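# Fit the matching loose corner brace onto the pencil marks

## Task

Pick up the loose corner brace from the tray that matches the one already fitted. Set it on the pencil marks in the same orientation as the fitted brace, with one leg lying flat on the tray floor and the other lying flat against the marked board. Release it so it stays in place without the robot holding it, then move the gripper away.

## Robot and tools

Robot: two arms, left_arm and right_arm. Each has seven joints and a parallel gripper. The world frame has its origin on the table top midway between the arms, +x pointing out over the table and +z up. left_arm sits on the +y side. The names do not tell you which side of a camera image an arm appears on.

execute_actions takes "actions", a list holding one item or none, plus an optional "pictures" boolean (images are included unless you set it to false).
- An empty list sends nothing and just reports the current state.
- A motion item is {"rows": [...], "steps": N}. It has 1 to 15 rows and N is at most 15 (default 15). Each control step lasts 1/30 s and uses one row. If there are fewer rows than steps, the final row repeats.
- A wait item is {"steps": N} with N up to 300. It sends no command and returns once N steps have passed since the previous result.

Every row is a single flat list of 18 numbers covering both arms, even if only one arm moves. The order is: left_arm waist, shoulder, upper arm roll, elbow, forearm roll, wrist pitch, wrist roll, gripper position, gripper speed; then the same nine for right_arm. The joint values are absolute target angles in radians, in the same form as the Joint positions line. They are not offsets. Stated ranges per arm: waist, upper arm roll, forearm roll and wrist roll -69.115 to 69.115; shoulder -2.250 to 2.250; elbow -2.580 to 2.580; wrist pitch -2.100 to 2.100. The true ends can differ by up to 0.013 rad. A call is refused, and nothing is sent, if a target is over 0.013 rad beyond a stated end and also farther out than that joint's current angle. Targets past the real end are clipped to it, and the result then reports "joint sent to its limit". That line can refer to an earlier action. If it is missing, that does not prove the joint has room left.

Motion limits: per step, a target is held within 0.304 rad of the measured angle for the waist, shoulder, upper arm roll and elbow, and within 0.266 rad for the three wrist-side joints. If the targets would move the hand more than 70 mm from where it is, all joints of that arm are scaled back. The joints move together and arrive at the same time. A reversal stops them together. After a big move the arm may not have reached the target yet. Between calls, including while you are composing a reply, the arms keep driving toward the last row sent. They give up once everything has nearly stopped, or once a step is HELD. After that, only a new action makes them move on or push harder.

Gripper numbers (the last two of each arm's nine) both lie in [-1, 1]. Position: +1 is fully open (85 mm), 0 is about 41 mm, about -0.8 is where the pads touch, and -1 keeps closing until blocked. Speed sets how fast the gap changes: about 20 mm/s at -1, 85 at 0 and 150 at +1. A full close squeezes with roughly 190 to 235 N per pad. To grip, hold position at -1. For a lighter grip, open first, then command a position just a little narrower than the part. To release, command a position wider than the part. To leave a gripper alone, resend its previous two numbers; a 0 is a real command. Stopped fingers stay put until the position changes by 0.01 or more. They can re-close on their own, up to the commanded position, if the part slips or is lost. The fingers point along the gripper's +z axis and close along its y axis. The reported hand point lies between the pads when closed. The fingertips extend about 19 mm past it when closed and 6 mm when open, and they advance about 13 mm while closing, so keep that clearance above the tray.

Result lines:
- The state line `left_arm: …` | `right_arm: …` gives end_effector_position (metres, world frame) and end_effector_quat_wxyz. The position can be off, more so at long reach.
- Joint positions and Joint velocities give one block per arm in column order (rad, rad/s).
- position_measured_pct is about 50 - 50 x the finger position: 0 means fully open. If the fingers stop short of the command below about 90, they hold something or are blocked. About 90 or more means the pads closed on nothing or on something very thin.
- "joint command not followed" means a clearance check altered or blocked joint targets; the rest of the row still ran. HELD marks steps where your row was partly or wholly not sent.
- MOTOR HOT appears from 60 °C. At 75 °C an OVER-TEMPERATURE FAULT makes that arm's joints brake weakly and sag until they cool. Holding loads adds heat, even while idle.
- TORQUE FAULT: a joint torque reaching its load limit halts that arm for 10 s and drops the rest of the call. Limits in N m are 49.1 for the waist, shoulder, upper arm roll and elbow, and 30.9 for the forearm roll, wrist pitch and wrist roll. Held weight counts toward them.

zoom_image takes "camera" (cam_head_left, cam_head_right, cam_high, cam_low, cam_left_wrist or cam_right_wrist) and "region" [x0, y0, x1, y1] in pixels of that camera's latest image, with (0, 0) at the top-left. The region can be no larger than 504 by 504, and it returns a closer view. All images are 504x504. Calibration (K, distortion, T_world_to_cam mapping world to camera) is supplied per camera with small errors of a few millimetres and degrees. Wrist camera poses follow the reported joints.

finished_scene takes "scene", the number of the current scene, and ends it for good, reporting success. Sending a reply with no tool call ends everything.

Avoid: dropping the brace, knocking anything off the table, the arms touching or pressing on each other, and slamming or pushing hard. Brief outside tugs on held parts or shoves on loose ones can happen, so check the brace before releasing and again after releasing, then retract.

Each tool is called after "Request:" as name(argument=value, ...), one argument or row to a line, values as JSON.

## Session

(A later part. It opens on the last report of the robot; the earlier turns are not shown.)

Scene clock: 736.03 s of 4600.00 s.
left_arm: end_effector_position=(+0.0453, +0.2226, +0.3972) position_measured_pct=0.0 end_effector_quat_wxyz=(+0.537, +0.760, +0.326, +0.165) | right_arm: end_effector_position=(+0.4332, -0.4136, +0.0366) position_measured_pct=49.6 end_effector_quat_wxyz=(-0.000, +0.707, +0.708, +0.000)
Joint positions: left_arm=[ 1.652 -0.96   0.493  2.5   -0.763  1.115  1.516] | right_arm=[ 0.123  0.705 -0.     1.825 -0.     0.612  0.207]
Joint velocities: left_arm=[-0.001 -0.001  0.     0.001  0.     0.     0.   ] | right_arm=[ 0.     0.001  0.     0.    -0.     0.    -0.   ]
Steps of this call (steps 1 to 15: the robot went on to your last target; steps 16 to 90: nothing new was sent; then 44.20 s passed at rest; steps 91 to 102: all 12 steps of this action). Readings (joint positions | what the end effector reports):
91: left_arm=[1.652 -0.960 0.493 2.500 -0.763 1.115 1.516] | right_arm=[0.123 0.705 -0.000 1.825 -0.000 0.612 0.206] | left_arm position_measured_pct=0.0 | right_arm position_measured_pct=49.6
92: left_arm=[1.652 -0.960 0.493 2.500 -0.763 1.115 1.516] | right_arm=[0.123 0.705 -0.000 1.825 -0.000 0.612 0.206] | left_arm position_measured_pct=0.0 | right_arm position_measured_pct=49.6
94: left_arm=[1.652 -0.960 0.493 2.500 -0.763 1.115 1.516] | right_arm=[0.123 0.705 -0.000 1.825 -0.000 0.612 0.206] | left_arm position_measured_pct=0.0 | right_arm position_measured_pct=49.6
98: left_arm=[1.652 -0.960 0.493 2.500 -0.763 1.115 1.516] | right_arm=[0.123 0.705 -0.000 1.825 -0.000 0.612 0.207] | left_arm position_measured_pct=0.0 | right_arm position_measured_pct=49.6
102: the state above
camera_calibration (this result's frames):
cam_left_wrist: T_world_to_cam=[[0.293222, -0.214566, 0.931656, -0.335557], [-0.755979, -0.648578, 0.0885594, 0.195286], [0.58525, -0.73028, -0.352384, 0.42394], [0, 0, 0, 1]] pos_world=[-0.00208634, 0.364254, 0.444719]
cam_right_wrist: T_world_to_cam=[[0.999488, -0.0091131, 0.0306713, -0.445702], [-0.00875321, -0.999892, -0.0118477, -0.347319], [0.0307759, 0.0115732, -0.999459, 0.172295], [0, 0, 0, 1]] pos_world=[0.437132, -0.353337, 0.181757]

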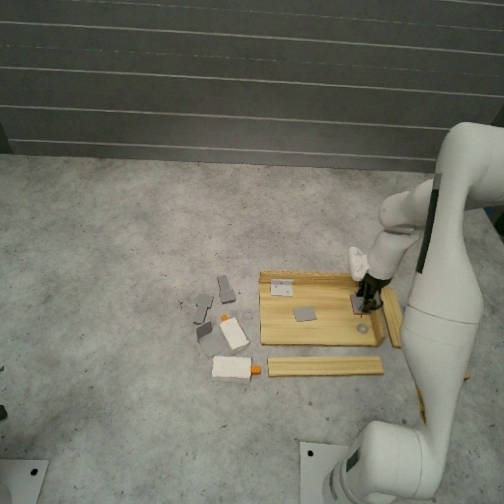

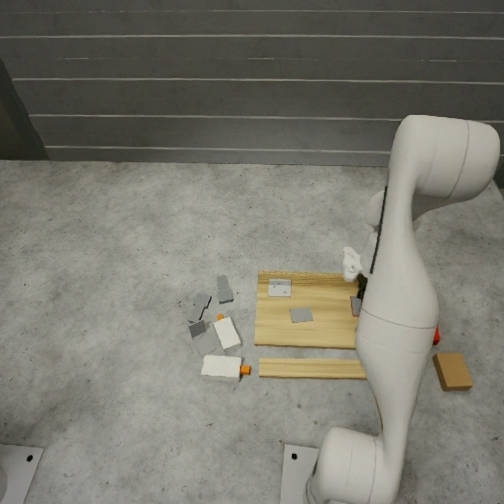

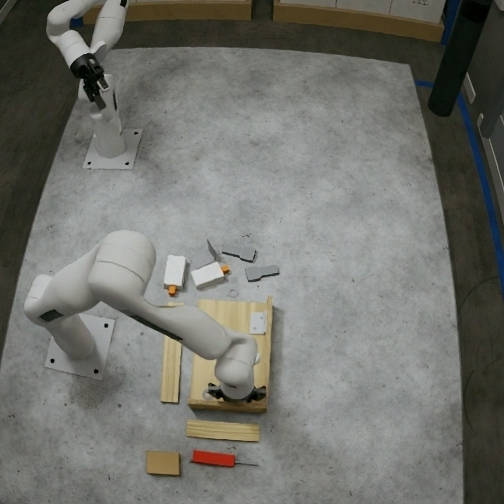

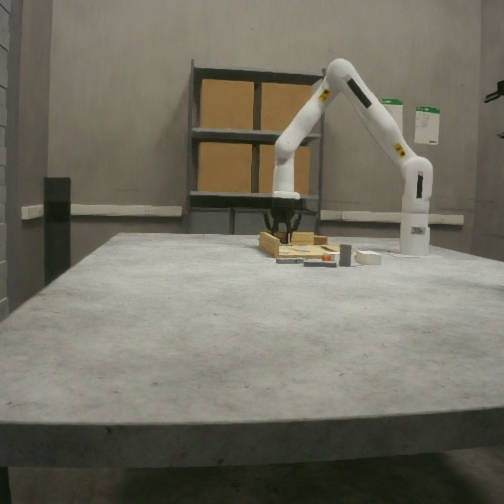

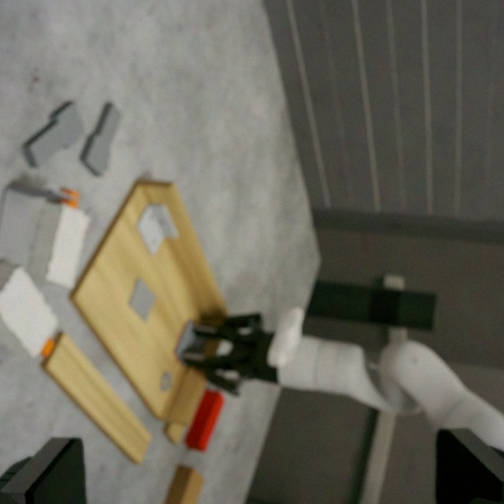

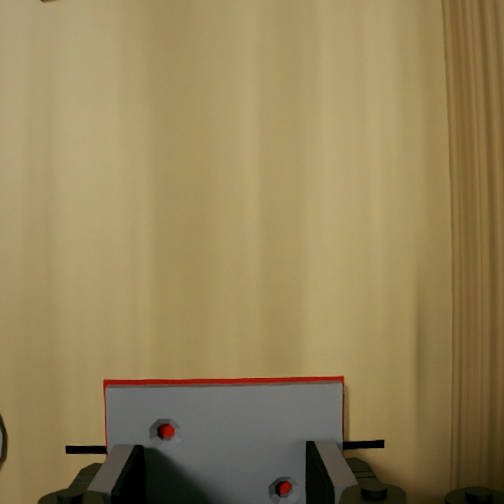

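Request:
execute_actions(
  actions=[
    {"rows": [[1.652,-0.96,0.493,2.5,-0.763,1.115,1.516,1,0,0.1214,0.7047,0,1.8257,0,0.6112,0.2044,0.0,-0.3],[1.652,-0.96,0.493,2.5,-0.763,1.115,1.516,1,0,0.1214,0.7047,0,1.8257,0,0.6112,0.2044,0.0,-0.3],[1.652,-0.96,0.493,2.5,-0.763,1.115,1.516,1,0,0.1214,0.7047,0,1.8257,0,0.6112,0.2044,0.0,-0.3],[1.652,-0.96,0.493,2.5,-0.763,1.115,1.516,1,0,0.1214,0.7047,0,1.8257,0,0.6112,0.2044,0.0,-0.3],[1.652,-0.96,0.493,2.5,-0.763,1.115,1.516,1,0,0.1214,0.7047,0,1.8257,0,0.6112,0.2044,0.0,-0.3],[1.652,-0.96,0.493,2.5,-0.763,1.115,1.516,1,0,0.1133,0.7034,0,1.8291,0,0.6091,0.1963,0.0,-0.3]], "steps": 15},
  ],
  pictures=false,
)

Request:
execute_actions(
  actions=[
    {"rows": [[1.652,-0.96,0.493,2.5,-0.763,1.115,1.516,1,0,0.1120,0.583,0,1.7855,0,0.7731,0.1950,0.0,-0.3]], "steps": 15},
  ],
  pictures=false,
)

Request:
execute_actions(
  actions=[
    {"steps": 15},
  ],
)

Request:
zoom_image(
  camera="cam_right_wrist",
  region=[80, 280, 400, 504],
)

Scene clock: 782.40 s of 4600.00 s.
left_arm: end_effector_position=(+0.0453, +0.2226, +0.3972) position_measured_pct=0.0 end_effector_quat_wxyz=(+0.537, +0.760, +0.326, +0.165) | right_arm: end_effector_position=(+0.4331, -0.4094, +0.0366) position_measured_pct=49.6 end_effector_quat_wxyz=(-0.000, +0.707, +0.707, -0.000)
Joint positions: left_arm=[ 1.652 -0.96   0.493  2.5   -0.763  1.115  1.516] | right_arm=[ 0.114  0.703 -0.     1.829 -0.     0.609  0.196]
Joint velocities: left_arm=[ 0.  0. -0. -0.  0. -0.  0.] | right_arm=[-0.003 -0.001  0.001  0.001  0.001 -0.    -0.002]
Steps of this call (steps 1 to 15: the robot went on to your last target; steps 16 to 90: nothing new was sent; then 42.87 s passed at rest; steps 91 to 105: all 15 steps of this action). Readings (joint positions | what the end effector reports):
91: left_arm=[1.652 -0.960 0.493 2.500 -0.763 1.115 1.516] | right_arm=[0.123 0.705 -0.000 1.825 -0.000 0.612 0.206] | left_arm position_measured_pct=0.0 | right_arm position_measured_pct=49.6
92: left_arm=[1.652 -0.960 0.493 2.500 -0.763 1.115 1.516] | right_arm=[0.122 0.705 -0.000 1.825 -0.000 0.612 0.206] | left_arm position_measured_pct=0.0 | right_arm position_measured_pct=49.6
94: left_arm=[1.652 -0.960 0.493 2.500 -0.763 1.115 1.516] | right_arm=[0.122 0.705 -0.000 1.825 -0.000 0.611 0.205] | left_arm position_measured_pct=0.0 | right_arm position_measured_pct=49.6
98: left_arm=[1.652 -0.960 0.493 2.500 -0.763 1.115 1.516] | right_arm=[0.116 0.704 0.000 1.828 0.000 0.610 0.200] | left_arm position_measured_pct=0.0 | right_arm position_measured_pct=49.6
105: the state above

Scene clock: 782.90 s of 4600.00 s.
left_arm: end_effector_position=(+0.0453, +0.2226, +0.3972) position_measured_pct=0.0 end_effector_quat_wxyz=(+0.537, +0.760, +0.326, +0.165) | right_arm: end_effector_position=(+0.4323, -0.4085, +0.0991) position_measured_pct=49.6 end_effector_quat_wxyz=(-0.001, +0.707, +0.707, -0.000)
Joint positions: left_arm=[ 1.652 -0.96   0.493  2.5   -0.763  1.115  1.516] | right_arm=[ 0.112  0.585  0.     1.786 -0.     0.773  0.195]
Joint velocities: left_arm=[-0.001 -0.001 -0.001 -0.     0.    -0.     0.   ] | right_arm=[ 0.    -0.014  0.    -0.001 -0.     0.003 -0.   ]
Steps of this call (steps 1 to 15: all 15 steps of this action). Readings (joint positions | what the end effector reports):
1: left_arm=[1.652 -0.960 0.493 2.500 -0.763 1.115 1.516] | right_arm=[0.114 0.703 -0.000 1.829 0.000 0.610 0.196] | left_arm position_measured_pct=0.0 | right_arm position_measured_pct=49.6
2: left_arm=[1.652 -0.960 0.493 2.500 -0.763 1.115 1.516] | right_arm=[0.113 0.697 -0.000 1.827 0.000 0.616 0.196] | left_arm position_measured_pct=0.0 | right_arm position_measured_pct=49.6
4: left_arm=[1.652 -0.960 0.493 2.500 -0.763 1.115 1.516] | right_arm=[0.113 0.669 -0.000 1.818 0.000 0.651 0.196] | left_arm position_measured_pct=0.0 | right_arm position_measured_pct=49.6
8: left_arm=[1.652 -0.960 0.493 2.500 -0.763 1.115 1.516] | right_arm=[0.112 0.600 0.000 1.791 -0.000 0.750 0.195] | left_arm position_measured_pct=0.0 | right_arm position_measured_pct=49.6
15: the state above

Scene clock: 783.40 s of 4600.00 s.
left_arm: end_effector_position=(+0.0453, +0.2226, +0.3972) position_measured_pct=0.0 end_effector_quat_wxyz=(+0.537, +0.760, +0.326, +0.165) | right_arm: end_effector_position=(+0.4325, -0.4085, +0.0998) position_measured_pct=49.6 end_effector_quat_wxyz=(-0.000, +0.707, +0.707, -0.000)
Joint positions: left_arm=[ 1.652 -0.96   0.493  2.5   -0.763  1.115  1.516] | right_arm=[0.112 0.583 0.    1.785 0.    0.773 0.195]
Joint velocities: left_arm=[-0. -0.  0. -0.  0.  0. -0.] | right_arm=[-0.     0.001 -0.    -0.001 -0.     0.     0.   ]
Steps of this call (steps 1 to 15: the robot went on to your last target). Readings (joint positions | what the end effector reports):
1: left_arm=[1.652 -0.960 0.493 2.500 -0.763 1.115 1.516] | right_arm=[0.112 0.584 -0.000 1.786 -0.000 0.773 0.195] | left_arm position_measured_pct=0.0 | right_arm position_measured_pct=49.6
2: left_arm=[1.652 -0.960 0.493 2.500 -0.763 1.115 1.516] | right_arm=[0.112 0.584 -0.000 1.785 -0.000 0.773 0.195] | left_arm position_measured_pct=0.0 | right_arm position_measured_pct=49.6
4: left_arm=[1.652 -0.960 0.493 2.500 -0.763 1.115 1.516] | right_arm=[0.112 0.583 0.000 1.785 -0.000 0.773 0.195] | left_arm position_measured_pct=0.0 | right_arm position_measured_pct=49.6
8: left_arm=[1.652 -0.960 0.493 2.500 -0.763 1.115 1.516] | right_arm=[0.112 0.583 0.000 1.785 0.000 0.773 0.195] | left_arm position_measured_pct=0.0 | right_arm position_measured_pct=49.6
15: the state above
All arms were judged still, so your last target was given up. Only a new action makes them travel on or press farther. Fingers that are still opening or closing keep moving.
camera_calibration (this result's frames):
cam_left_wrist: T_world_to_cam=[[0.293222, -0.214565, 0.931656, -0.335557], [-0.755979, -0.648578, 0.0885595, 0.195286], [0.58525, -0.73028, -0.352384, 0.42394], [0, 0, 0, 1]] pos_world=[-0.00208634, 0.364254, 0.444719]
cam_right_wrist: T_world_to_cam=[[0.999481, -0.00957679, 0.0307718, -0.447102], [-0.00923106, -0.999893, -0.011358, -0.341348], [0.0308772, 0.0110681, -0.999462, 0.235147], [0, 0, 0, 1]] pos_world=[0.436458, -0.348196, 0.244901]

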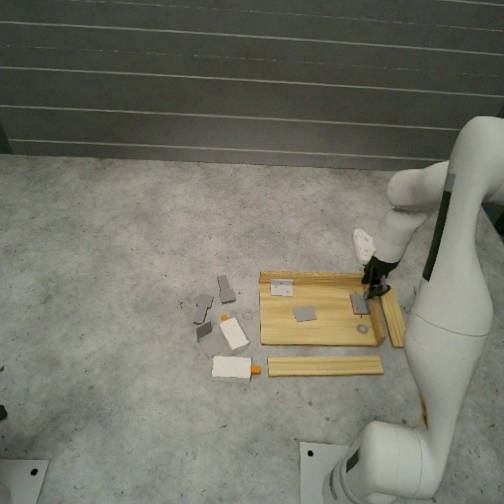

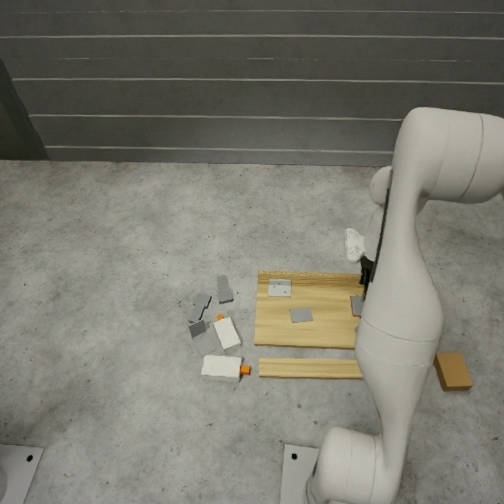

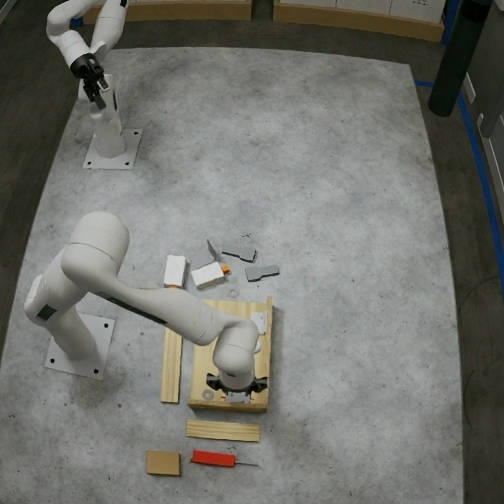

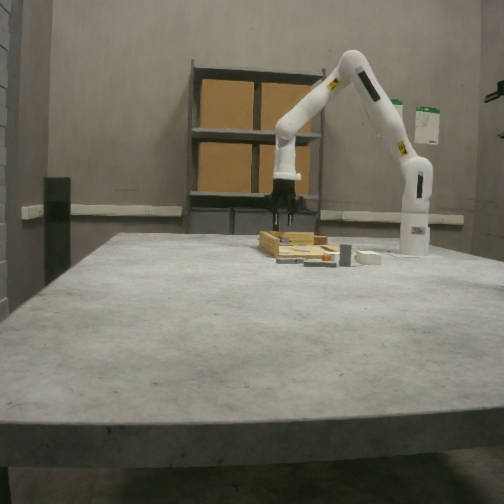

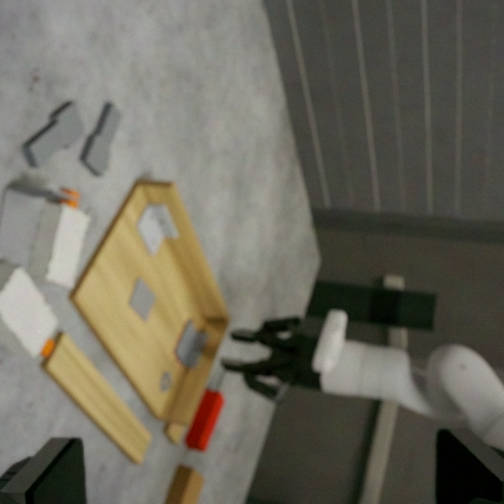

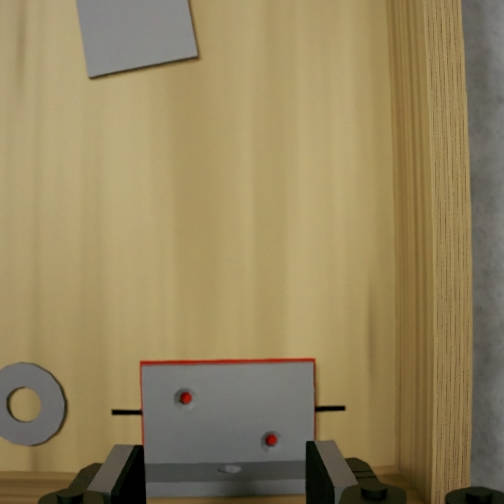

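Region (80, 280, 400, 504) of cam_right_wrist's 504x504 image, scaled by 1.575; it fills the top 353 rows of this view, and the rest is white.

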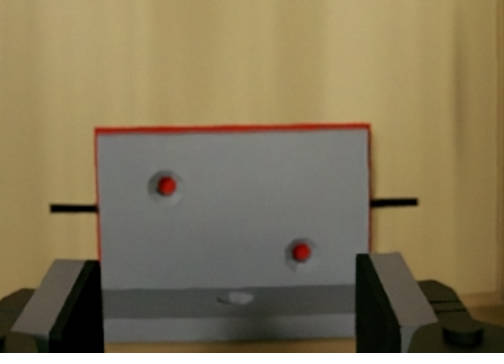

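Request:
execute_actions(
  actions=[
    {"rows": [[1.652,-0.96,0.493,2.5,-0.763,1.115,1.516,1,0,0.1120,0.4876,0,1.7136,0,0.9404,0.1950,0.0,-0.3]], "steps": 15},
  ],
  pictures=false,
)

Request:
execute_actions(
  actions=[
    {"steps": 12},
  ],
)

Scene clock: 803.97 s of 4600.00 s.
left_arm: end_effector_position=(+0.0453, +0.2226, +0.3972) position_measured_pct=0.0 end_effector_quat_wxyz=(+0.537, +0.760, +0.326, +0.165) | right_arm: end_effector_position=(+0.4323, -0.4085, +0.1595) position_measured_pct=49.6 end_effector_quat_wxyz=(-0.000, +0.707, +0.707, -0.000)
Joint positions: left_arm=[ 1.652 -0.96   0.493  2.5   -0.763  1.115  1.516] | right_arm=[ 0.112  0.489  0.     1.714 -0.     0.94   0.195]
Joint velocities: left_arm=[ 0.001 -0.001  0.    -0.001  0.     0.001  0.   ] | right_arm=[-0.    -0.009 -0.    -0.002 -0.001  0.003  0.   ]
Steps of this call (steps 1 to 90: nothing new was sent; then 17.07 s passed at rest; steps 91 to 105: all 15 steps of this action). Readings (joint positions | what the end effector reports):
91: left_arm=[1.652 -0.960 0.493 2.500 -0.763 1.115 1.516] | right_arm=[0.112 0.582 -0.000 1.785 0.000 0.774 0.195] | left_arm position_measured_pct=0.0 | right_arm position_measured_pct=49.6
92: left_arm=[1.652 -0.960 0.493 2.500 -0.763 1.115 1.516] | right_arm=[0.112 0.577 -0.000 1.782 0.000 0.782 0.195] | left_arm position_measured_pct=0.0 | right_arm position_measured_pct=49.6
94: left_arm=[1.652 -0.960 0.493 2.500 -0.763 1.115 1.516] | right_arm=[0.112 0.549 -0.000 1.763 0.000 0.826 0.195] | left_arm position_measured_pct=0.0 | right_arm position_measured_pct=49.6
98: left_arm=[1.652 -0.960 0.493 2.500 -0.763 1.115 1.516] | right_arm=[0.112 0.497 0.000 1.719 -0.000 0.926 0.195] | left_arm position_measured_pct=0.0 | right_arm position_measured_pct=49.6
105: the state above

Scene clock: 804.37 s of 4600.00 s.
left_arm: end_effector_position=(+0.0453, +0.2226, +0.3972) position_measured_pct=0.0 end_effector_quat_wxyz=(+0.537, +0.760, +0.326, +0.165) | right_arm: end_effector_position=(+0.4324, -0.4085, +0.1599) position_measured_pct=49.6 end_effector_quat_wxyz=(-0.000, +0.707, +0.707, -0.000)
Joint positions: left_arm=[ 1.652 -0.96   0.493  2.5   -0.763  1.115  1.516] | right_arm=[ 0.112  0.488  0.     1.714 -0.     0.94   0.195]
Joint velocities: left_arm=[ 0.    -0.    -0.     0.001  0.     0.001  0.   ] | right_arm=[-0.001 -0.001  0.    -0.001  0.001 -0.001  0.   ]
Steps of this call (steps 1 to 12: the robot went on to your last target). Readings (joint positions | what the end effector reports):
1: left_arm=[1.652 -0.960 0.493 2.500 -0.763 1.115 1.516] | right_arm=[0.112 0.488 0.000 1.714 -0.000 0.940 0.195] | left_arm position_measured_pct=0.0 | right_arm position_measured_pct=49.6
2: left_arm=[1.652 -0.960 0.493 2.500 -0.763 1.115 1.516] | right_arm=[0.112 0.488 0.000 1.714 -0.000 0.940 0.195] | left_arm position_measured_pct=0.0 | right_arm position_measured_pct=49.6
4: left_arm=[1.652 -0.960 0.493 2.500 -0.763 1.115 1.516] | right_arm=[0.112 0.488 0.000 1.714 -0.000 0.940 0.195] | left_arm position_measured_pct=0.0 | right_arm position_measured_pct=49.6
8: left_arm=[1.652 -0.960 0.493 2.500 -0.763 1.115 1.516] | right_arm=[0.112 0.488 0.000 1.714 -0.000 0.940 0.195] | left_arm position_measured_pct=0.0 | right_arm position_measured_pct=49.6
12: the state above
camera_calibration (this result's frames):
cam_left_wrist: T_world_to_cam=[[0.293222, -0.214566, 0.931656, -0.335557], [-0.755979, -0.648578, 0.0885596, 0.195286], [0.58525, -0.73028, -0.352384, 0.42394], [0, 0, 0, 1]] pos_world=[-0.00208632, 0.364254, 0.444719]
cam_right_wrist: T_world_to_cam=[[0.999481, -0.0095769, 0.0307648, -0.448845], [-0.0092312, -0.999893, -0.0113594, -0.340644], [0.0308703, 0.0110695, -0.999462, 0.295284], [0, 0, 0, 1]] pos_world=[0.436352, -0.348175, 0.305065]

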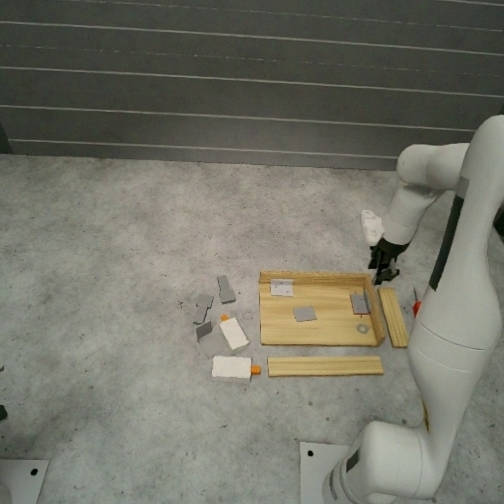

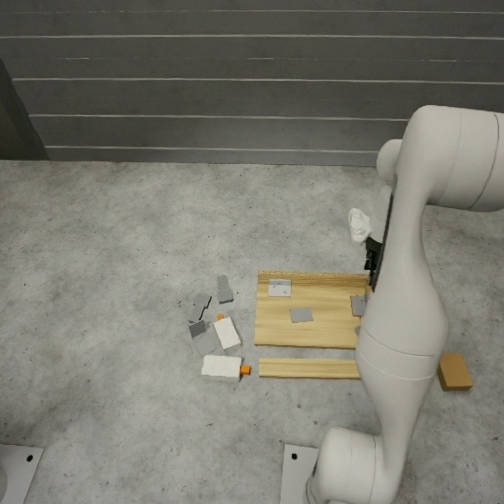

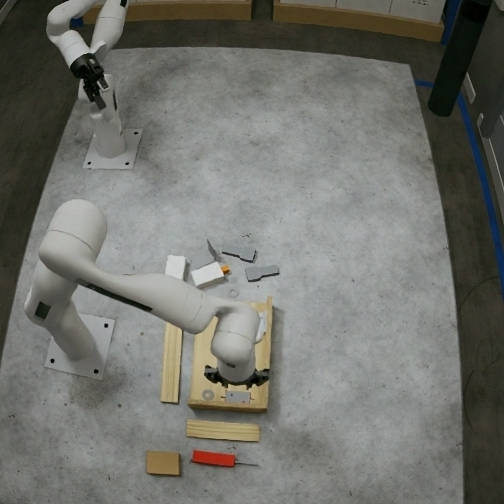

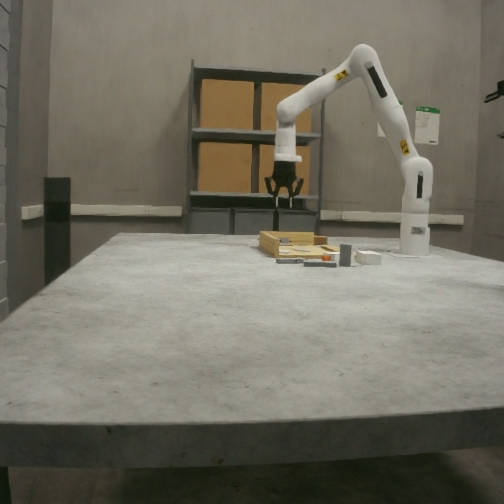

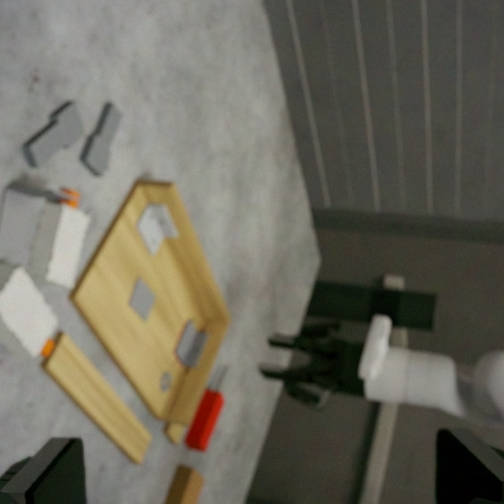

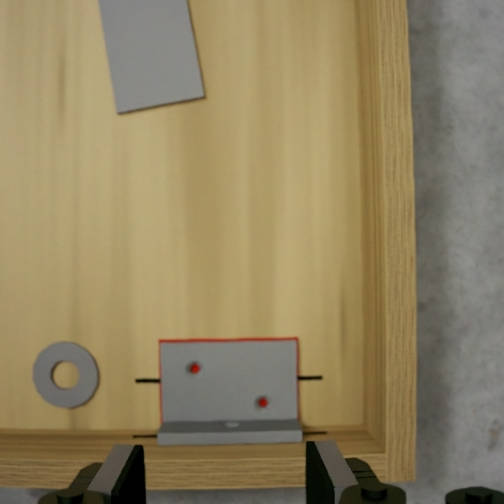

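The brace sits inside the pencil outline, flush against the board, and the arm is clear.

Request:
finished_scene(
  scene=2,
)

The scene is finished: the task was done.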